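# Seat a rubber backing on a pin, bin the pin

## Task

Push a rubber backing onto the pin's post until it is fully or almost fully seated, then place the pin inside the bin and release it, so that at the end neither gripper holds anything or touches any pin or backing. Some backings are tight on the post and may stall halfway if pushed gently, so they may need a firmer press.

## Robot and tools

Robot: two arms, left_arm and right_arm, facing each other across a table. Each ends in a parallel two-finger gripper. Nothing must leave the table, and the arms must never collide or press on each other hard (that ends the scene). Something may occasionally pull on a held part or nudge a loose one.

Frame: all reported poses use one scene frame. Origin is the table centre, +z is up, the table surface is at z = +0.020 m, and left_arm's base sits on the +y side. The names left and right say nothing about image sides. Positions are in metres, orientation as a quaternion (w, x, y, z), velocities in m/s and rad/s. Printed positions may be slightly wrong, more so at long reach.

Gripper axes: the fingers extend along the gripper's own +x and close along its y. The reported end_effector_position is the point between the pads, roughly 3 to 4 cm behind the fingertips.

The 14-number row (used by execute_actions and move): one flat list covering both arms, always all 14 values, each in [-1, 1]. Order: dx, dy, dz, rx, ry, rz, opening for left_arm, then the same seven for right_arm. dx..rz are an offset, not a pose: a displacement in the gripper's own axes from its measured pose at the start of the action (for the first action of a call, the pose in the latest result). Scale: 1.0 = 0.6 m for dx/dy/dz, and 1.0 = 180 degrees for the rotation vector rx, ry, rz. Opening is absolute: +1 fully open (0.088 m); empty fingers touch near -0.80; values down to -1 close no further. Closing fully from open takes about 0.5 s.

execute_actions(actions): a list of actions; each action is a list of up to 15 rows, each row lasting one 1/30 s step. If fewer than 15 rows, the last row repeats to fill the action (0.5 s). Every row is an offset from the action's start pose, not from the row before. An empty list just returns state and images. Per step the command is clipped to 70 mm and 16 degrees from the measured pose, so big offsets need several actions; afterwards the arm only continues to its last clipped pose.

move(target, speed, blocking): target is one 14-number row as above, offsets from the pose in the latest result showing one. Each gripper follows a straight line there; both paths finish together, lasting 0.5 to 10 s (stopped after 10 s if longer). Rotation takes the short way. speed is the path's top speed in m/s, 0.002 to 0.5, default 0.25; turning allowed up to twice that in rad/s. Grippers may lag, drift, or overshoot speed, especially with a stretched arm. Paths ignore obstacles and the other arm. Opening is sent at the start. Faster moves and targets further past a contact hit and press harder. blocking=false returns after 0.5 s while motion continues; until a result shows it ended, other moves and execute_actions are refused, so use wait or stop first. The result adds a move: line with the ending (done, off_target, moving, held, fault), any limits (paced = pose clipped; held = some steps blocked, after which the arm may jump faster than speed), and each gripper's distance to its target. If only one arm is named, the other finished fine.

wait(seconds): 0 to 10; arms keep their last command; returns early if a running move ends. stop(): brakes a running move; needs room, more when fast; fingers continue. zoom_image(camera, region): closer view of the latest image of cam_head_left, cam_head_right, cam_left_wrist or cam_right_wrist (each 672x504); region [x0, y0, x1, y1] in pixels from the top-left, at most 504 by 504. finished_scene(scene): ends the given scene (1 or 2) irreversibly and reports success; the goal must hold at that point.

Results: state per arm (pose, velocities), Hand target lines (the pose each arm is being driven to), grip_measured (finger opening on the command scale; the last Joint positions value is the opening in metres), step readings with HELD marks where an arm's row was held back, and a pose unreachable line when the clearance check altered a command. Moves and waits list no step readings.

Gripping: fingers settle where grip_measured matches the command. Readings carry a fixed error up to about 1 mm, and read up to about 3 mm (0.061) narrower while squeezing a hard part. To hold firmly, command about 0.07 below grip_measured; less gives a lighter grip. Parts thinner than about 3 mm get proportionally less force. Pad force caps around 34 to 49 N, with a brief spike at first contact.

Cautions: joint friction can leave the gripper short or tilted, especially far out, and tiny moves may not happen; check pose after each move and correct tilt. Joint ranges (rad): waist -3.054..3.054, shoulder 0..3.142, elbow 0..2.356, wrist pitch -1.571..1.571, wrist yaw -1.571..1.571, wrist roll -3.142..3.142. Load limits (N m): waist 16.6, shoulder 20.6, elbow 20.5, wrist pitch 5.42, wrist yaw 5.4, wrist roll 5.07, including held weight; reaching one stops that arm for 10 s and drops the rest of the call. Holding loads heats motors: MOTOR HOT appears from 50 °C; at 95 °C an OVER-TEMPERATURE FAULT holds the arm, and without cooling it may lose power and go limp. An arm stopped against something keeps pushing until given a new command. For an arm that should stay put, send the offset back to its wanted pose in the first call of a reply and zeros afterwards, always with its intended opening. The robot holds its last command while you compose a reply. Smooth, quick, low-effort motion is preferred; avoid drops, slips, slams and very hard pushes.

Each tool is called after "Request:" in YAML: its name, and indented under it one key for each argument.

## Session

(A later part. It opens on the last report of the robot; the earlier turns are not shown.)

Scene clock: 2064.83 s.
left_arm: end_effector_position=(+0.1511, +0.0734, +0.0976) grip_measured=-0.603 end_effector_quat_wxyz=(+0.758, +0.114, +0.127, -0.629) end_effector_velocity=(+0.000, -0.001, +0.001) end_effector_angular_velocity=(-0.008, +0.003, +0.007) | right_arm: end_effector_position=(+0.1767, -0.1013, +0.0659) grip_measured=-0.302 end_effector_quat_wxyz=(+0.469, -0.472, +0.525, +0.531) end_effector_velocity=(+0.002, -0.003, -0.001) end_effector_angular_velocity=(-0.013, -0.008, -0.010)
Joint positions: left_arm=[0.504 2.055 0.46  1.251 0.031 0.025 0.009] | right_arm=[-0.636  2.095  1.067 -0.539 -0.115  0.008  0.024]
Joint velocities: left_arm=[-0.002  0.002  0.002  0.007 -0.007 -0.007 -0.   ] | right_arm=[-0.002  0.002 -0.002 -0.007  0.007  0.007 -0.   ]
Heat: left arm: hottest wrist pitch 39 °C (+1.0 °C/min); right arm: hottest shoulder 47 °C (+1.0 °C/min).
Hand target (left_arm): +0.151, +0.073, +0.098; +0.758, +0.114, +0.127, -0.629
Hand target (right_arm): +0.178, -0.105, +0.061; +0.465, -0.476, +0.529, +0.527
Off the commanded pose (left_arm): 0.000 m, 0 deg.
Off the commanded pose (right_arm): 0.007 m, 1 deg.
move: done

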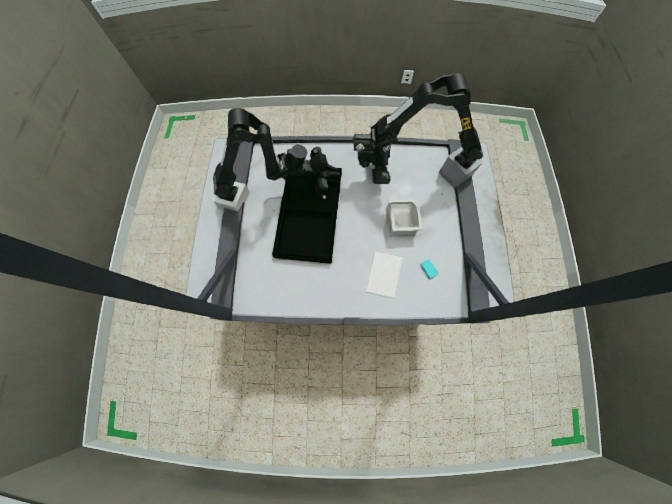

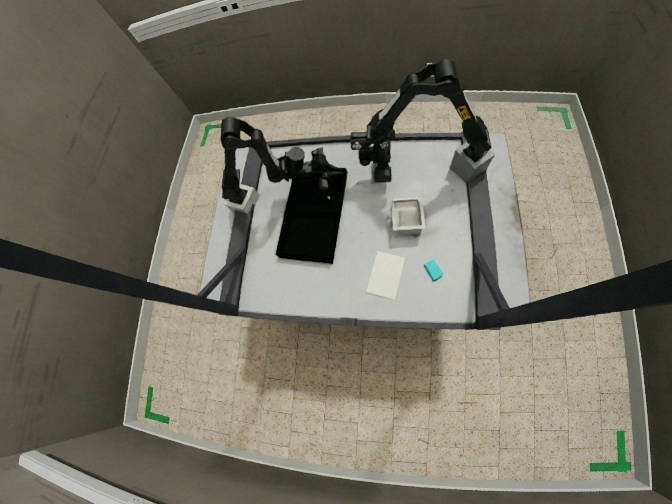

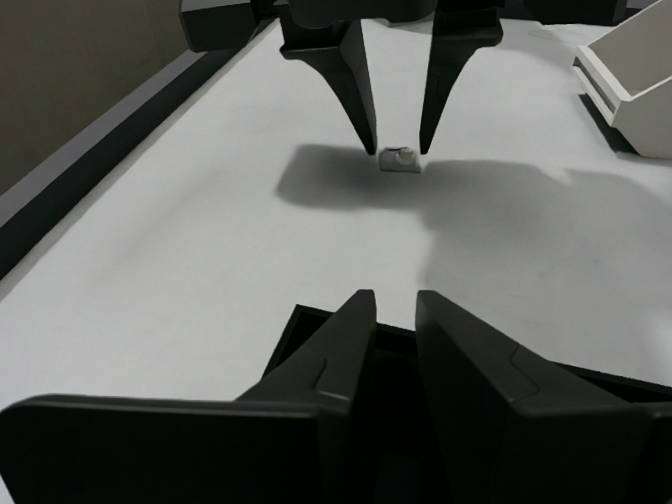

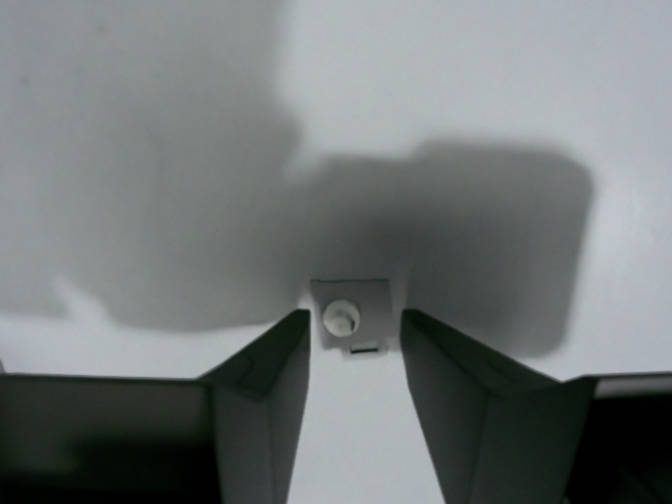

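Request:
move:
  target: [0,0,0,0,0,0,-0.6, 0.018,-0.0037,-0.0067,0,0.005,0,-0.30]
  speed: 0.015

Request:
zoom_image:
  camera: "cam_left_wrist"
  region: [350, 100, 450, 195]

Request:
zoom_image:
  camera: "cam_right_wrist"
  region: [290, 250, 430, 370]

Scene clock: 2092.10 s.
left_arm: end_effector_position=(+0.1511, +0.0734, +0.0976) grip_measured=-0.603 end_effector_quat_wxyz=(+0.758, +0.114, +0.127, -0.629) end_effector_velocity=(-0.000, +0.002, -0.004) end_effector_angular_velocity=(+0.021, +0.009, +0.007) | right_arm: end_effector_position=(+0.1768, -0.1005, +0.0604) grip_measured=-0.302 end_effector_quat_wxyz=(+0.469, -0.472, +0.524, +0.532) end_effector_velocity=(-0.003, +0.002, +0.002) end_effector_angular_velocity=(+0.013, +0.022, +0.005)
Joint positions: left_arm=[0.504 2.055 0.46  1.251 0.031 0.025 0.009] | right_arm=[-0.636  2.111  1.065 -0.519 -0.115  0.005  0.024]
Joint velocities: left_arm=[-0.002 -0.002 -0.002 -0.022 -0.007 -0.007 -0.   ] | right_arm=[-0.002 -0.007 -0.002  0.007 -0.022 -0.007 -0.   ]
Heat: left arm: hottest wrist pitch 39 °C (+1.0 °C/min); right arm: hottest shoulder 44 °C (-3.0 °C/min).
Hand target (left_arm): +0.151, +0.073, +0.098; +0.758, +0.114, +0.127, -0.629
Hand target (right_arm): +0.178, -0.105, +0.055; +0.464, -0.476, +0.528, +0.528
Off the commanded pose (left_arm): 0.000 m, 0 deg.
Off the commanded pose (right_arm): 0.007 m, 1 deg.
move: done

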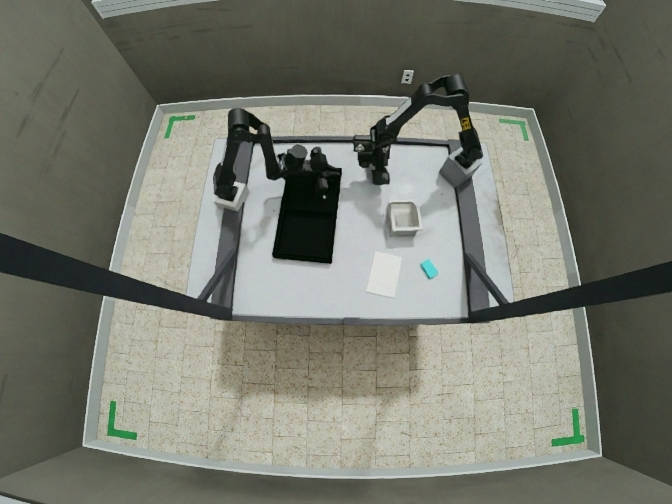

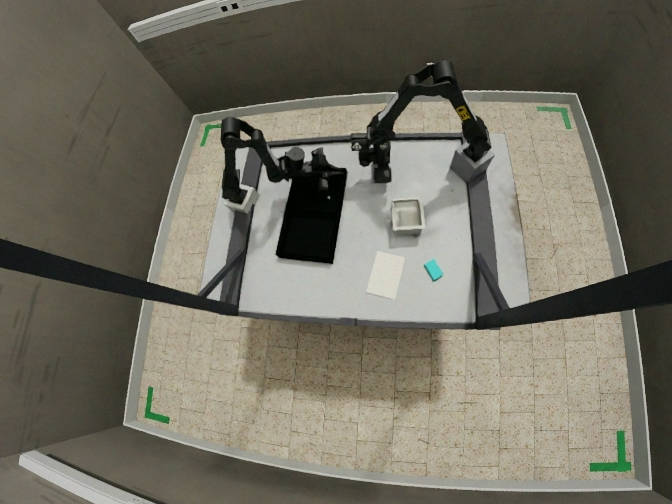

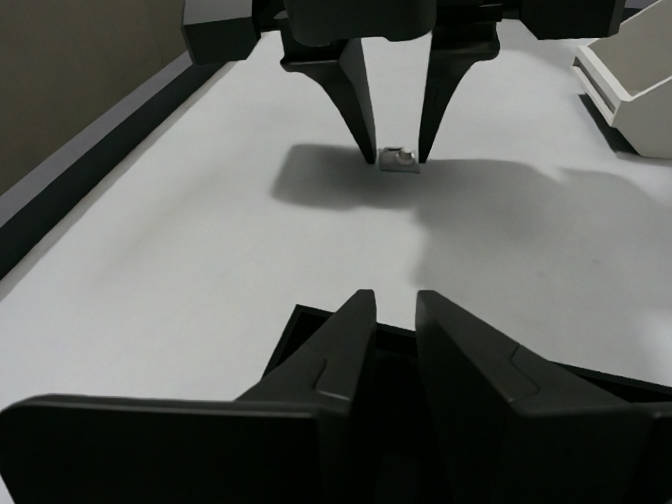

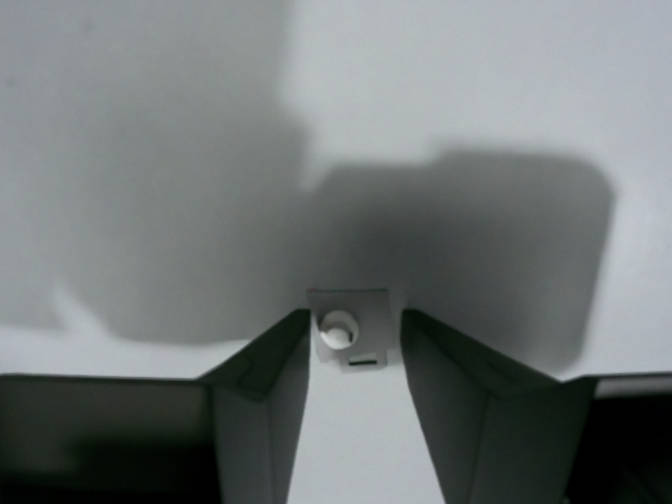

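Region (350, 100, 450, 195) of cam_left_wrist's 672x504 image, scaled by 5.040, with more detail than that image has; it fills the top 479 rows of this view, and the rest is white.

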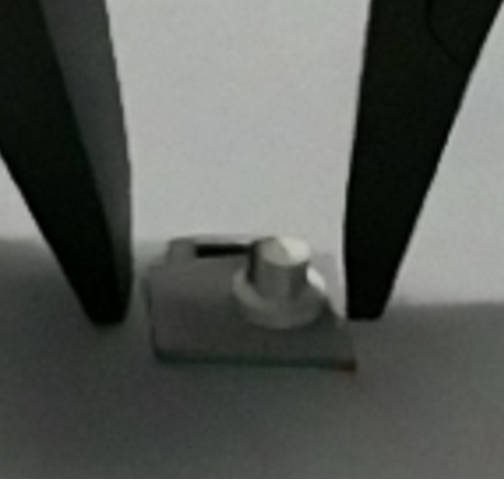

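Region (290, 250, 430, 370) of cam_right_wrist's 672x504 image, scaled by 3.600, with more detail than that image has; it fills the top 432 rows of this view, and the rest is white.

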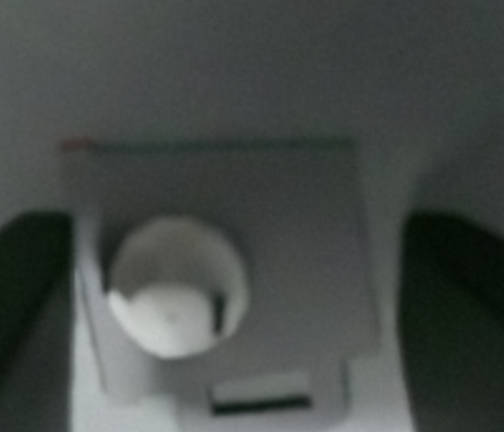

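Request:
move:
  target: [0,0,0,0,0,0,-0.6, 0.0125,-0.0014,-0.009,0,0.006,0,-0.30]
  speed: 0.01

Request:
zoom_image:
  camera: "cam_left_wrist"
  region: [350, 100, 450, 195]

Scene clock: 2105.67 s.
left_arm: end_effector_position=(+0.1511, +0.0734, +0.0976) grip_measured=-0.603 end_effector_quat_wxyz=(+0.758, +0.114, +0.127, -0.629) end_effector_velocity=(-0.000, +0.001, -0.001) end_effector_angular_velocity=(+0.005, +0.011, -0.002) | right_arm: end_effector_position=(+0.1768, -0.1003, +0.0599) grip_measured=-0.302 end_effector_quat_wxyz=(+0.469, -0.472, +0.523, +0.533) end_effector_velocity=(-0.000, -0.007, -0.000) end_effector_angular_velocity=(-0.026, +0.007, +0.005)
Joint positions: left_arm=[0.504 2.055 0.46  1.251 0.031 0.025 0.009] | right_arm=[-0.636  2.112  1.064 -0.514 -0.115  0.005  0.024]
Joint velocities: left_arm=[ 0.002 -0.002 -0.002 -0.007  0.007 -0.007 -0.   ] | right_arm=[-0.002 -0.002 -0.007 -0.022 -0.007 -0.007 -0.   ]
Heat: left arm: hottest wrist pitch 39 °C (+0.0 °C/min); right arm: hottest shoulder 43 °C (-4.0 °C/min).
Hand target (left_arm): +0.151, +0.073, +0.098; +0.758, +0.114, +0.127, -0.629
Hand target (right_arm): +0.177, -0.106, +0.053; +0.464, -0.477, +0.528, +0.527
Off the commanded pose (left_arm): 0.000 m, 0 deg.
Off the commanded pose (right_arm): 0.009 m, 1 deg.
move: off_target (right_arm)

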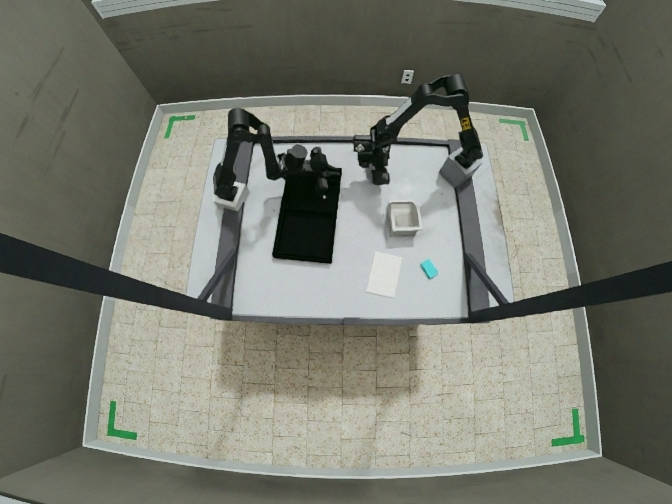

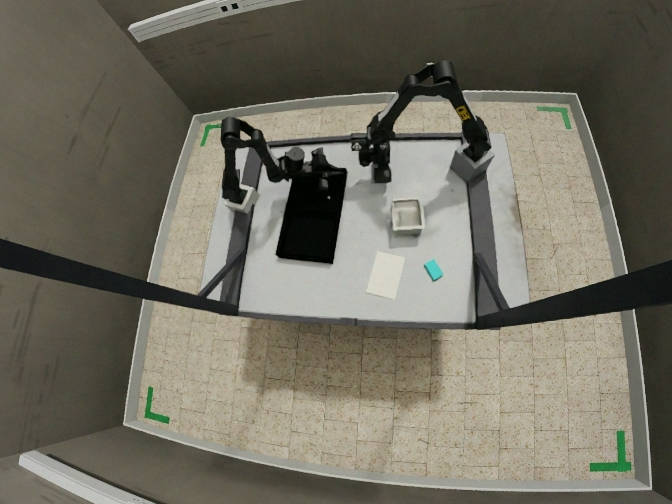

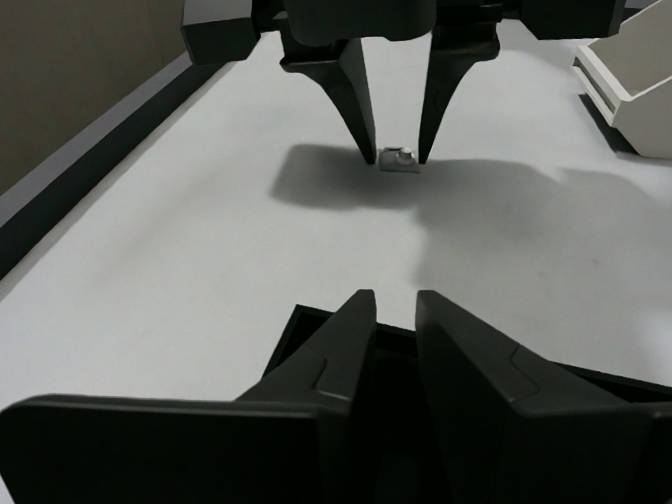

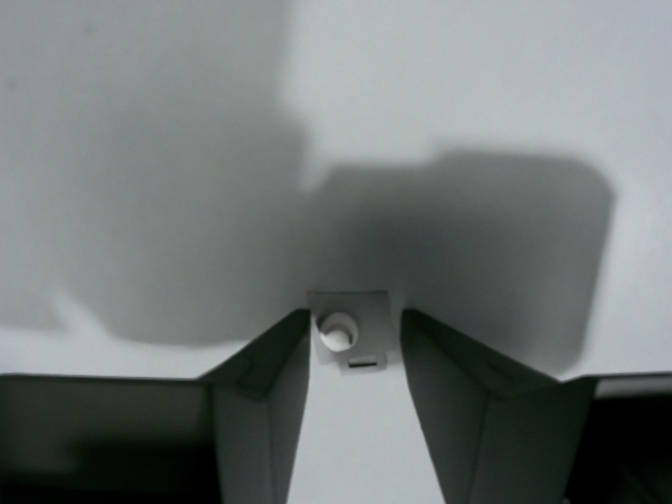

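Region (350, 100, 450, 195) of cam_left_wrist's 672x504 image, scaled by 5.040, with more detail than that image has; it fills the top 479 rows of this view, and the rest is white.

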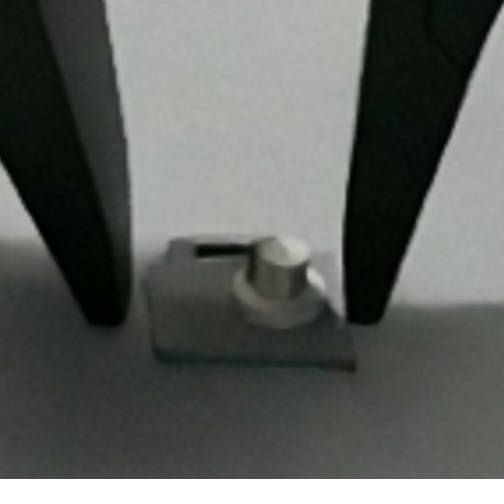

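Request:
execute_actions:
  actions:
    - [[0,0,0,0,0,0,-0.6, 0.0114,-0.0013,-0.0095,0,0.007,0,-0.31],[0,0,0,0,0,0,-0.6, 0.0114,-0.0013,-0.0095,0,0.007,0,-0.32],[0,0,0,0,0,0,-0.6, 0.0114,-0.0013,-0.0095,0,0.007,0,-0.33],[0,0,0,0,0,0,-0.6, 0.0114,-0.0013,-0.0095,0,0.007,0,-0.34],[0,0,0,0,0,0,-0.6, 0.0114,-0.0013,-0.0095,0,0.007,0,-0.35],[0,0,0,0,0,0,-0.6, 0.0114,-0.0013,-0.0095,0,0.007,0,-0.36],[0,0,0,0,0,0,-0.6, 0.0114,-0.0013,-0.0095,0,0.007,0,-0.37],[0,0,0,0,0,0,-0.6, 0.0114,-0.0013,-0.0095,0,0.007,0,-0.38],[0,0,0,0,0,0,-0.6, 0.0114,-0.0013,-0.0095,0,0.007,0,-0.39],[0,0,0,0,0,0,-0.6, 0.0114,-0.0013,-0.0095,0,0.007,0,-0.40],[0,0,0,0,0,0,-0.6, 0.0114,-0.0013,-0.0095,0,0.007,0,-0.41],[0,0,0,0,0,0,-0.6, 0.0114,-0.0013,-0.0095,0,0.007,0,-0.42]]

Request:
zoom_image:
  camera: "cam_left_wrist"
  region: [350, 100, 450, 195]

Request:
zoom_image:
  camera: "cam_right_wrist"
  region: [290, 260, 430, 380]

Scene clock: 2122.80 s.
left_arm: end_effector_position=(+0.1511, +0.0734, +0.0976) grip_measured=-0.603 end_effector_quat_wxyz=(+0.758, +0.114, +0.127, -0.629) end_effector_velocity=(-0.000, +0.002, +0.001) end_effector_angular_velocity=(-0.003, +0.004, +0.007) | right_arm: end_effector_position=(+0.1778, -0.1003, +0.0597) grip_measured=-0.408 end_effector_quat_wxyz=(+0.470, -0.472, +0.523, +0.532) end_effector_velocity=(+0.002, -0.005, +0.000) end_effector_angular_velocity=(-0.021, -0.008, +0.005)
Joint positions: left_arm=[0.504 2.055 0.46  1.251 0.031 0.025 0.009] | right_arm=[-0.638  2.113  1.064 -0.514 -0.113  0.005  0.019]
Joint velocities: left_arm=[-0.002 -0.002 -0.007  0.007 -0.007 -0.007 -0.   ] | right_arm=[-0.002 -0.002 -0.002 -0.022  0.007 -0.007 -0.004]
Heat: left arm: hottest wrist pitch 39 °C (+0.0 °C/min); right arm: hottest shoulder 41 °C (-6.1 °C/min).
Hand target (left_arm): +0.151, +0.073, +0.098; +0.758, +0.114, +0.127, -0.629
Hand target (right_arm): +0.177, -0.106, +0.053; +0.463, -0.477, +0.528, +0.527
Off the commanded pose (left_arm): 0.000 m, 0 deg.
Off the commanded pose (right_arm): 0.009 m, 1 deg.
Step readings (end_effector_position):
0: left_arm (+0.1511, +0.0734, +0.0976) | right_arm (+0.1768, -0.1003, +0.0599)
1: left_arm (+0.1511, +0.0734, +0.0976) | right_arm (+0.1768, -0.1003, +0.0599)
2: left_arm (+0.1511, +0.0734, +0.0976) | right_arm (+0.1768, -0.1003, +0.0599)
4: left_arm (+0.1511, +0.0734, +0.0976) | right_arm (+0.1770, -0.1003, +0.0599)
8: left_arm (+0.1511, +0.0734, +0.0976) | right_arm (+0.1778, -0.1003, +0.0597)
15: end_effector_position above

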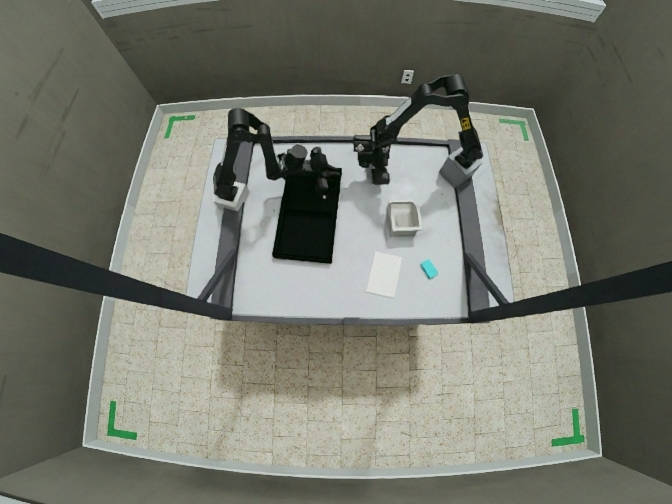

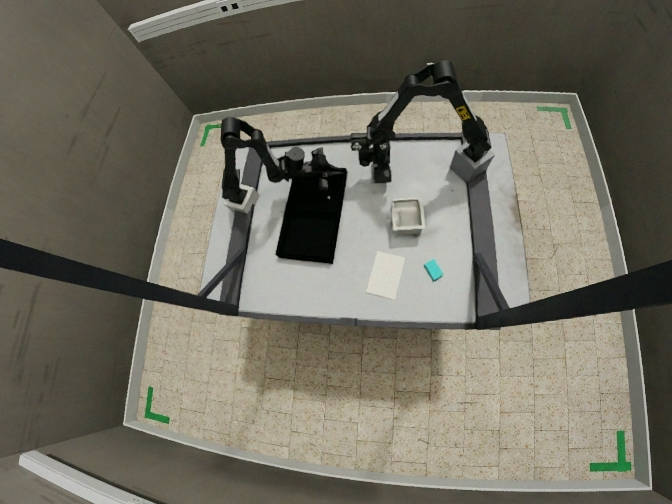

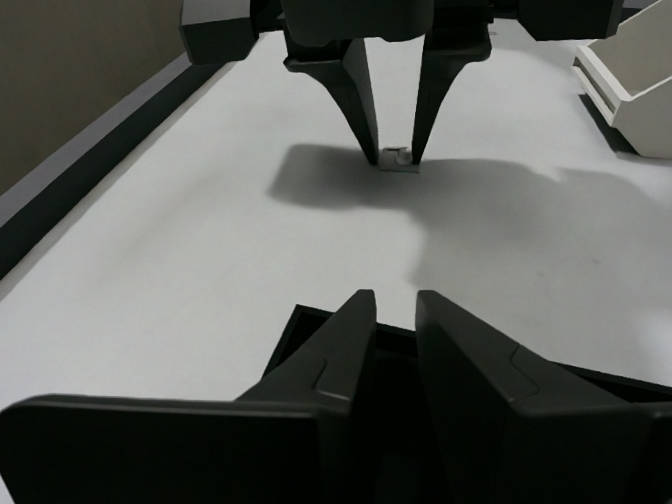

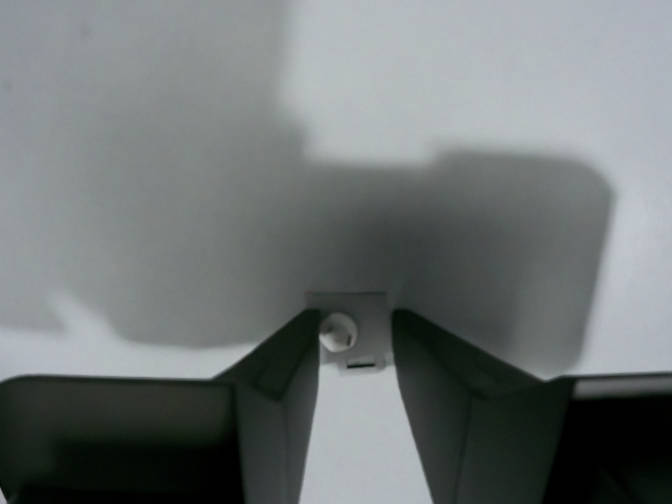

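Region (350, 100, 450, 195) of cam_left_wrist's 672x504 image, scaled by 5.040, with more detail than that image has; it fills the top 479 rows of this view, and the rest is white.

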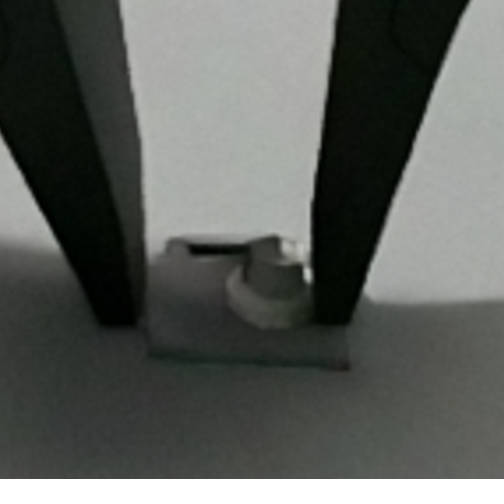

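Region (290, 260, 430, 380) of cam_right_wrist's 672x504 image, scaled by 3.600, with more detail than that image has; it fills the top 432 rows of this view, and the rest is white.

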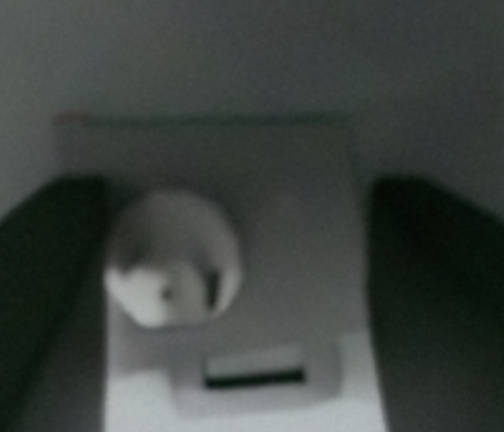

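Request:
execute_actions:
  actions:
    - [[0,0,0,0,0,0,-0.6, 0.0112,-0.0013,-0.0095,0,0.007,0,-0.423],[0,0,0,0,0,0,-0.6, 0.0112,-0.0013,-0.0095,0,0.007,0,-0.426],[0,0,0,0,0,0,-0.6, 0.0112,-0.0013,-0.0095,0,0.007,0,-0.43],[0,0,0,0,0,0,-0.6, 0.0112,-0.0013,-0.0095,0,0.007,0,-0.433],[0,0,0,0,0,0,-0.6, 0.0112,-0.0013,-0.0095,0,0.007,0,-0.436],[0,0,0,0,0,0,-0.6, 0.0112,-0.0013,-0.0095,0,0.007,0,-0.44],[0,0,0,0,0,0,-0.6, 0.0112,-0.0013,-0.0095,0,0.007,0,-0.443],[0,0,0,0,0,0,-0.6, 0.0112,-0.0013,-0.0095,0,0.007,0,-0.446],[0,0,0,0,0,0,-0.6, 0.0112,-0.0013,-0.0095,0,0.007,0,-0.45],[0,0,0,0,0,0,-0.6, 0.0112,-0.0013,-0.0095,0,0.007,0,-0.453],[0,0,0,0,0,0,-0.6, 0.0112,-0.0013,-0.0095,0,0.007,0,-0.456],[0,0,0,0,0,0,-0.6, 0.0112,-0.0013,-0.0095,0,0.007,0,-0.46]]

Request:
wait:
  seconds: 0.5

Request:
zoom_image:
  camera: "cam_left_wrist"
  region: [350, 100, 450, 195]

Request:
zoom_image:
  camera: "cam_right_wrist"
  region: [290, 260, 430, 380]

Scene clock: 2157.70 s.
left_arm: end_effector_position=(+0.1511, +0.0734, +0.0976) grip_measured=-0.603 end_effector_quat_wxyz=(+0.758, +0.114, +0.127, -0.629) end_effector_velocity=(+0.000, +0.001, -0.003) end_effector_angular_velocity=(+0.017, +0.003, +0.016) | right_arm: end_effector_position=(+0.1778, -0.1003, +0.0597) grip_measured=-0.450 end_effector_quat_wxyz=(+0.470, -0.472, +0.523, +0.532) end_effector_velocity=(-0.000, +0.001, +0.000) end_effector_angular_velocity=(+0.008, +0.007, +0.005)
Joint positions: left_arm=[0.504 2.055 0.46  1.251 0.031 0.025 0.009] | right_arm=[-0.638  2.113  1.064 -0.514 -0.113  0.005  0.017]
Joint velocities: left_arm=[-0.007 -0.002  0.002 -0.022 -0.022 -0.007 -0.   ] | right_arm=[-0.002 -0.002 -0.002  0.007 -0.007 -0.007 -0.001]
Heat: left arm: hottest wrist pitch 39 °C (+0.0 °C/min); right arm: hottest shoulder 40 °C (-3.0 °C/min).
Hand target (left_arm): +0.151, +0.073, +0.098; +0.758, +0.114, +0.127, -0.629
Hand target (right_arm): +0.178, -0.106, +0.053; +0.464, -0.478, +0.528, +0.526
Off the commanded pose (left_arm): 0.000 m, 0 deg.
Off the commanded pose (right_arm): 0.009 m, 1 deg.
Step readings (end_effector_position):
0: left_arm (+0.1511, +0.0734, +0.0976) | right_arm (+0.1778, -0.1003, +0.0597)
1: left_arm (+0.1511, +0.0734, +0.0976) | right_arm (+0.1778, -0.1003, +0.0597)
2: left_arm (+0.1511, +0.0734, +0.0976) | right_arm (+0.1778, -0.1003, +0.0597)
4: left_arm (+0.1511, +0.0734, +0.0976) | right_arm (+0.1778, -0.1003, +0.0597)
8: left_arm (+0.1511, +0.0734, +0.0976) | right_arm (+0.1778, -0.1003, +0.0597)
15: end_effector_position above

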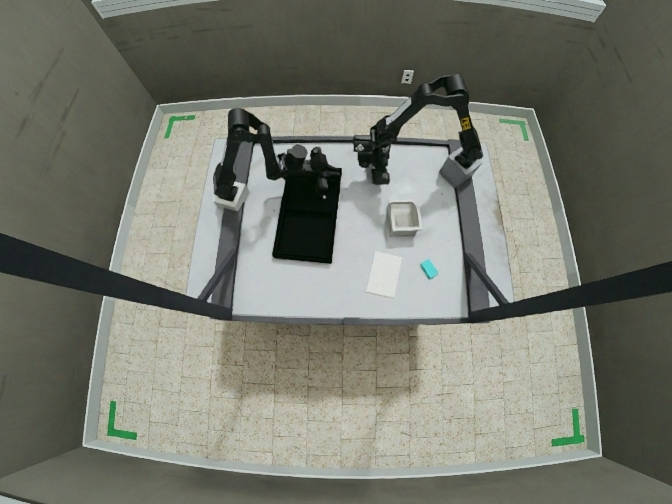

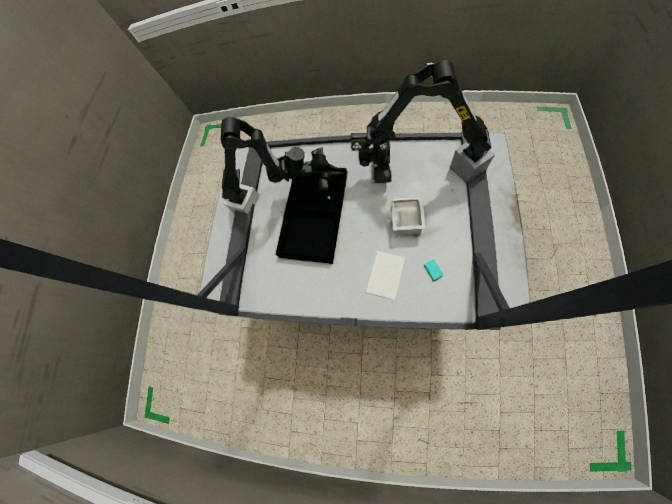

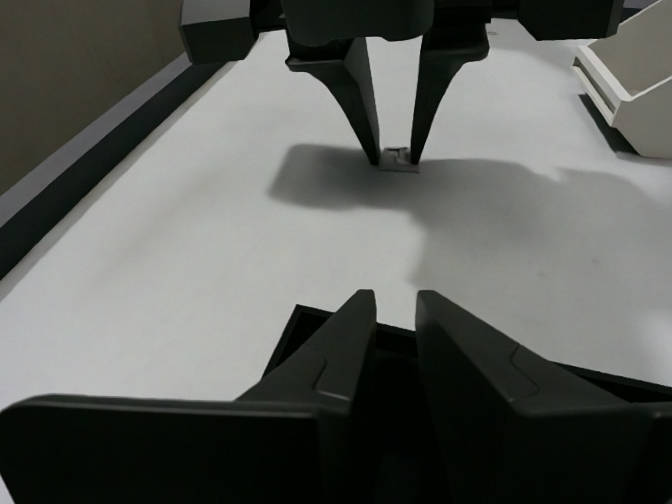

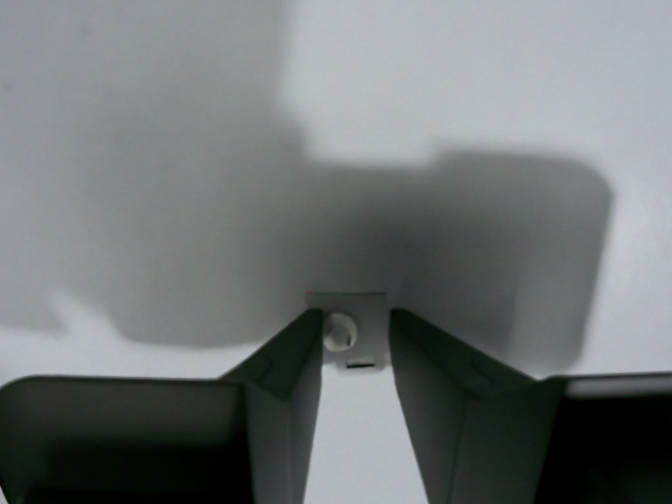

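Scene clock: 2158.20 s.
left_arm: end_effector_position=(+0.1511, +0.0734, +0.0976) grip_measured=-0.603 end_effector_quat_wxyz=(+0.758, +0.114, +0.127, -0.629) end_effector_velocity=(+0.004, +0.003, -0.002) end_effector_angular_velocity=(+0.017, +0.003, +0.026) | right_arm: end_effector_position=(+0.1778, -0.1003, +0.0597) grip_measured=-0.453 end_effector_quat_wxyz=(+0.470, -0.472, +0.523, +0.532) end_effector_velocity=(-0.002, -0.005, +0.000) end_effector_angular_velocity=(-0.021, +0.007, +0.010)
Joint positions: left_arm=[0.504 2.055 0.46  1.251 0.031 0.025 0.009] | right_arm=[-0.638  2.113  1.064 -0.514 -0.113  0.005  0.017]
Joint velocities: left_arm=[ 0.002 -0.007 -0.002 -0.022 -0.022 -0.007  0.   ] | right_arm=[ 0.002 -0.002 -0.002 -0.022 -0.007 -0.007 -0.   ]
Heat: left arm: hottest wrist pitch 39 °C (+0.0 °C/min); right arm: hottest shoulder 40 °C (-3.0 °C/min).
Hand target (left_arm): +0.151, +0.073, +0.098; +0.758, +0.114, +0.127, -0.629
Hand target (right_arm): +0.178, -0.106, +0.053; +0.464, -0.478, +0.528, +0.526
Off the commanded pose (left_arm): 0.000 m, 0 deg.
Off the commanded pose (right_arm): 0.009 m, 1 deg.
wait: 0.50 s; at rest by 0.17 s

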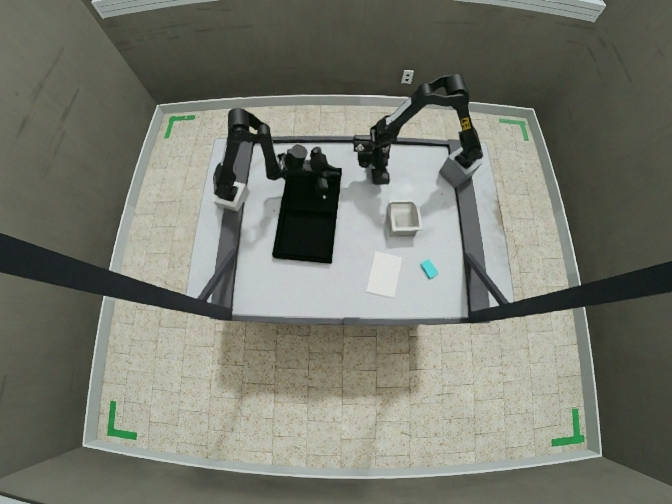

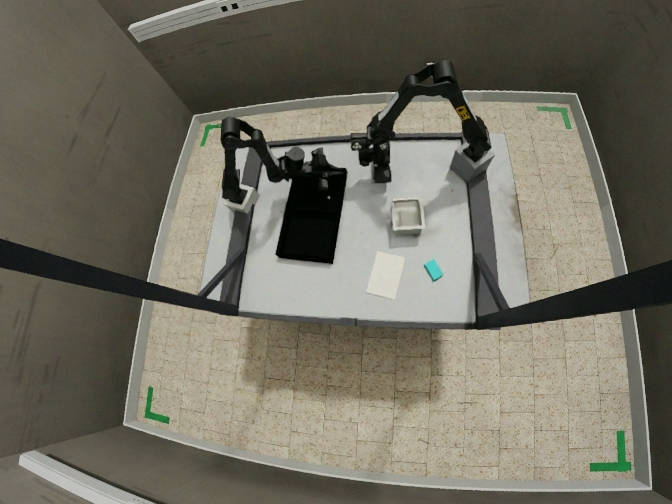

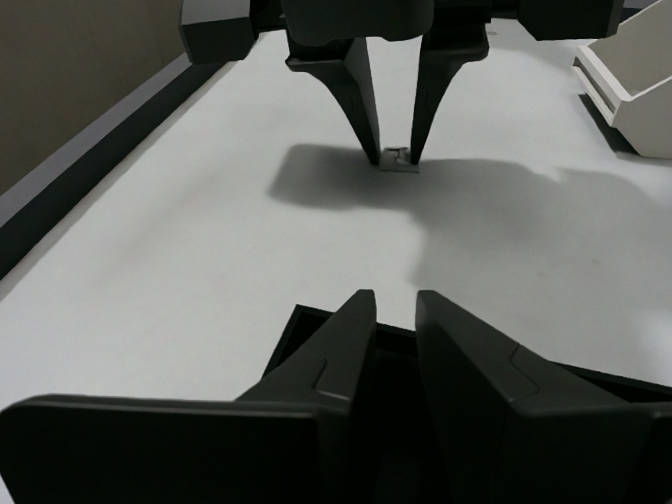

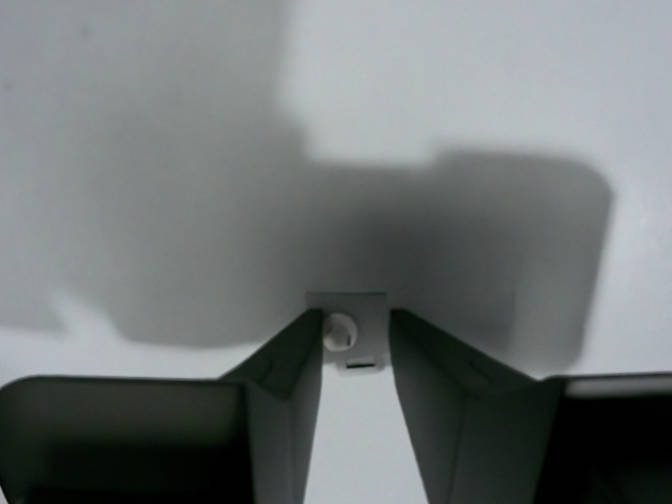

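Region (350, 100, 450, 195) of cam_left_wrist's 672x504 image, scaled by 5.040, with more detail than that image has; it fills the top 479 rows of this view, and the rest is white.

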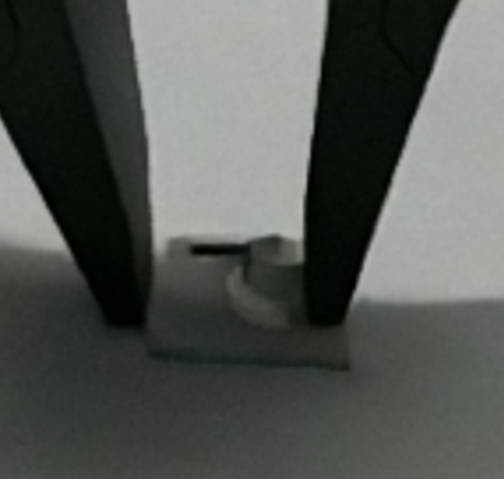

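Region (290, 260, 430, 380) of cam_right_wrist's 672x504 image, scaled by 3.600, with more detail than that image has; it fills the top 432 rows of this view, and the rest is white.

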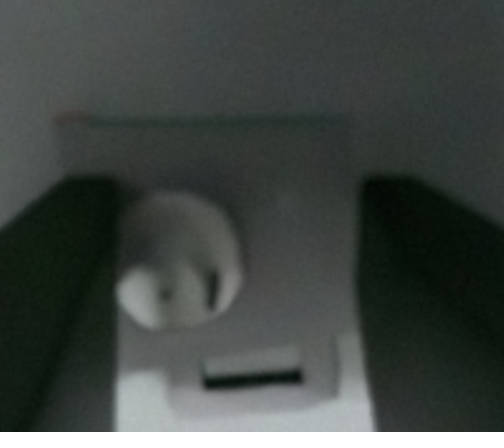

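Request:
execute_actions:
  actions:
    - [[0,0,0,0,0,0,-0.6, 0.0112,-0.0013,-0.0095,0,0.007,0,-0.464],[0,0,0,0,0,0,-0.6, 0.0112,-0.0013,-0.0095,0,0.007,0,-0.468],[0,0,0,0,0,0,-0.6, 0.0112,-0.0013,-0.0095,0,0.007,0,-0.472],[0,0,0,0,0,0,-0.6, 0.0112,-0.0013,-0.0095,0,0.007,0,-0.476],[0,0,0,0,0,0,-0.6, 0.0112,-0.0013,-0.0095,0,0.007,0,-0.48],[0,0,0,0,0,0,-0.6, 0.0112,-0.0013,-0.0095,0,0.007,0,-0.484],[0,0,0,0,0,0,-0.6, 0.0112,-0.0013,-0.0095,0,0.007,0,-0.488],[0,0,0,0,0,0,-0.6, 0.0112,-0.0013,-0.0095,0,0.007,0,-0.492],[0,0,0,0,0,0,-0.6, 0.0112,-0.0013,-0.0095,0,0.007,0,-0.496],[0,0,0,0,0,0,-0.6, 0.0112,-0.0013,-0.0095,0,0.007,0,-0.50]]

Request:
zoom_image:
  camera: "cam_left_wrist"
  region: [350, 100, 450, 195]

Request:
zoom_image:
  camera: "cam_right_wrist"
  region: [290, 260, 430, 380]

Scene clock: 2171.37 s.
left_arm: end_effector_position=(+0.1511, +0.0734, +0.0976) grip_measured=-0.603 end_effector_quat_wxyz=(+0.758, +0.114, +0.127, -0.629) end_effector_velocity=(+0.002, +0.002, -0.001) end_effector_angular_velocity=(+0.007, +0.001, +0.021) | right_arm: end_effector_position=(+0.1778, -0.1002, +0.0597) grip_measured=-0.488 end_effector_quat_wxyz=(+0.470, -0.472, +0.523, +0.532) end_effector_velocity=(+0.002, +0.002, +0.002) end_effector_angular_velocity=(+0.011, -0.007, -0.010)
Joint positions: left_arm=[0.504 2.055 0.46  1.251 0.031 0.025 0.009] | right_arm=[-0.638  2.113  1.064 -0.514 -0.113  0.005  0.015]
Joint velocities: left_arm=[-0.002 -0.002 -0.002 -0.007 -0.022 -0.007 -0.   ] | right_arm=[-0.002 -0.007 -0.002  0.007  0.007  0.007 -0.001]
Heat: left arm: hottest wrist pitch 39 °C (+0.0 °C/min); right arm: hottest shoulder 39 °C (-3.0 °C/min).
Hand target (left_arm): +0.151, +0.073, +0.098; +0.758, +0.114, +0.127, -0.629
Hand target (right_arm): +0.178, -0.106, +0.053; +0.464, -0.478, +0.528, +0.526
Off the commanded pose (left_arm): 0.000 m, 0 deg.
Off the commanded pose (right_arm): 0.009 m, 1 deg.
Step readings (end_effector_position):
0: left_arm (+0.1511, +0.0734, +0.0976) | right_arm (+0.1778, -0.1003, +0.0597)
1: left_arm (+0.1511, +0.0734, +0.0976) | right_arm (+0.1778, -0.1003, +0.0597)
2: left_arm (+0.1511, +0.0734, +0.0976) | right_arm (+0.1778, -0.1003, +0.0597)
4: left_arm (+0.1511, +0.0734, +0.0976) | right_arm (+0.1778, -0.1002, +0.0597)
8: left_arm (+0.1511, +0.0734, +0.0976) | right_arm (+0.1778, -0.1002, +0.0597)
15: end_effector_position above

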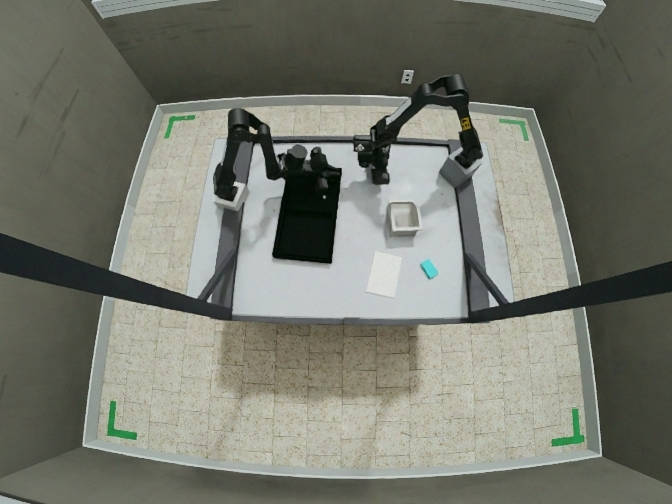

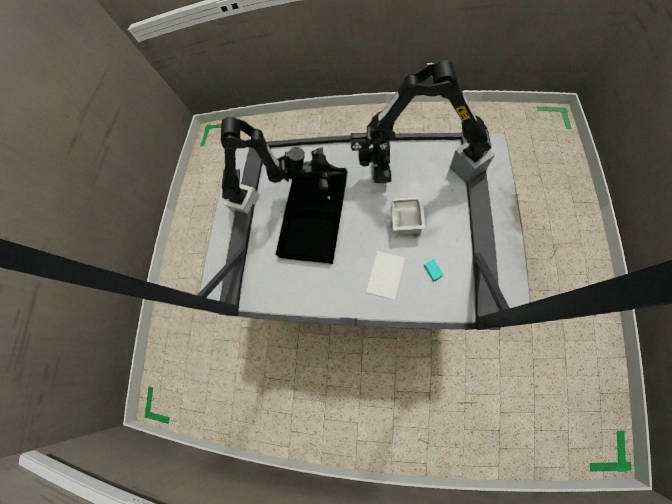

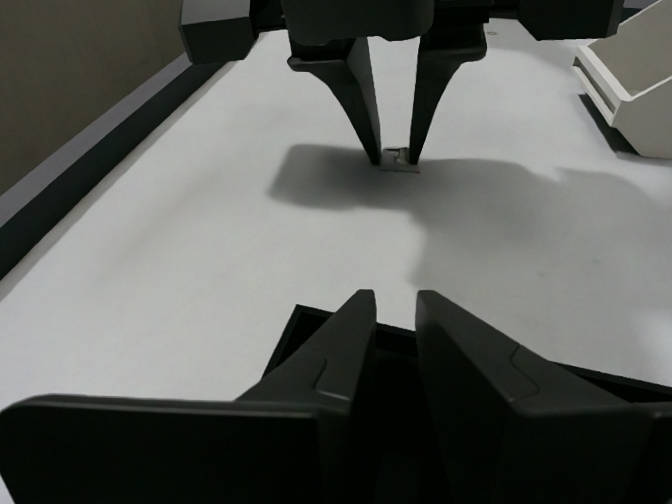

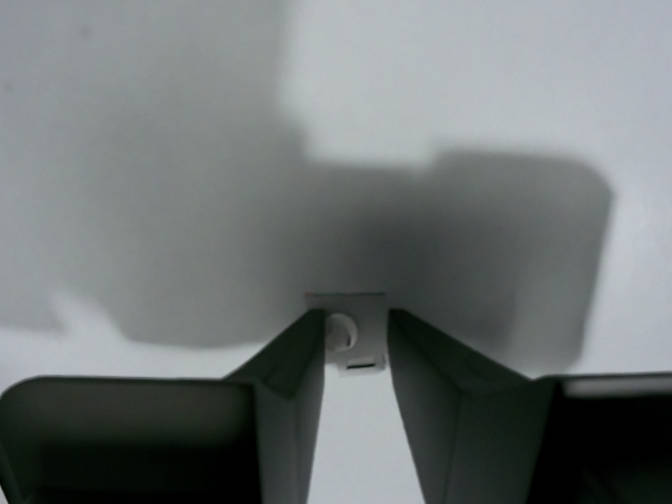

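Region (350, 100, 450, 195) of cam_left_wrist's 672x504 image, scaled by 5.040, with more detail than that image has; it fills the top 479 rows of this view, and the rest is white.

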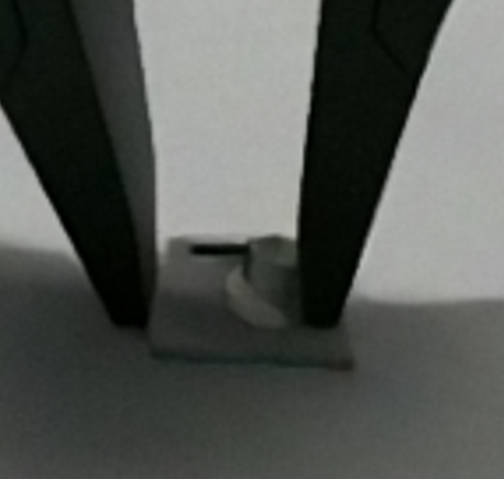

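Region (290, 260, 430, 380) of cam_right_wrist's 672x504 image, scaled by 3.600, with more detail than that image has; it fills the top 432 rows of this view, and the rest is white.

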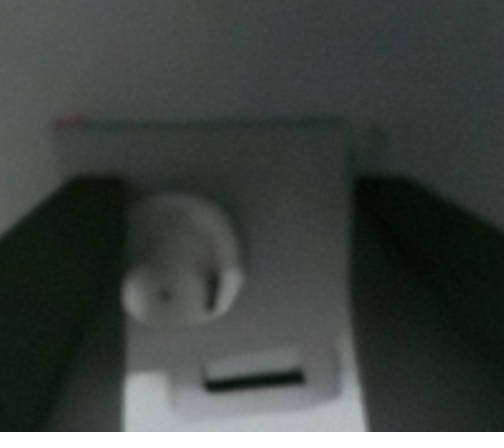

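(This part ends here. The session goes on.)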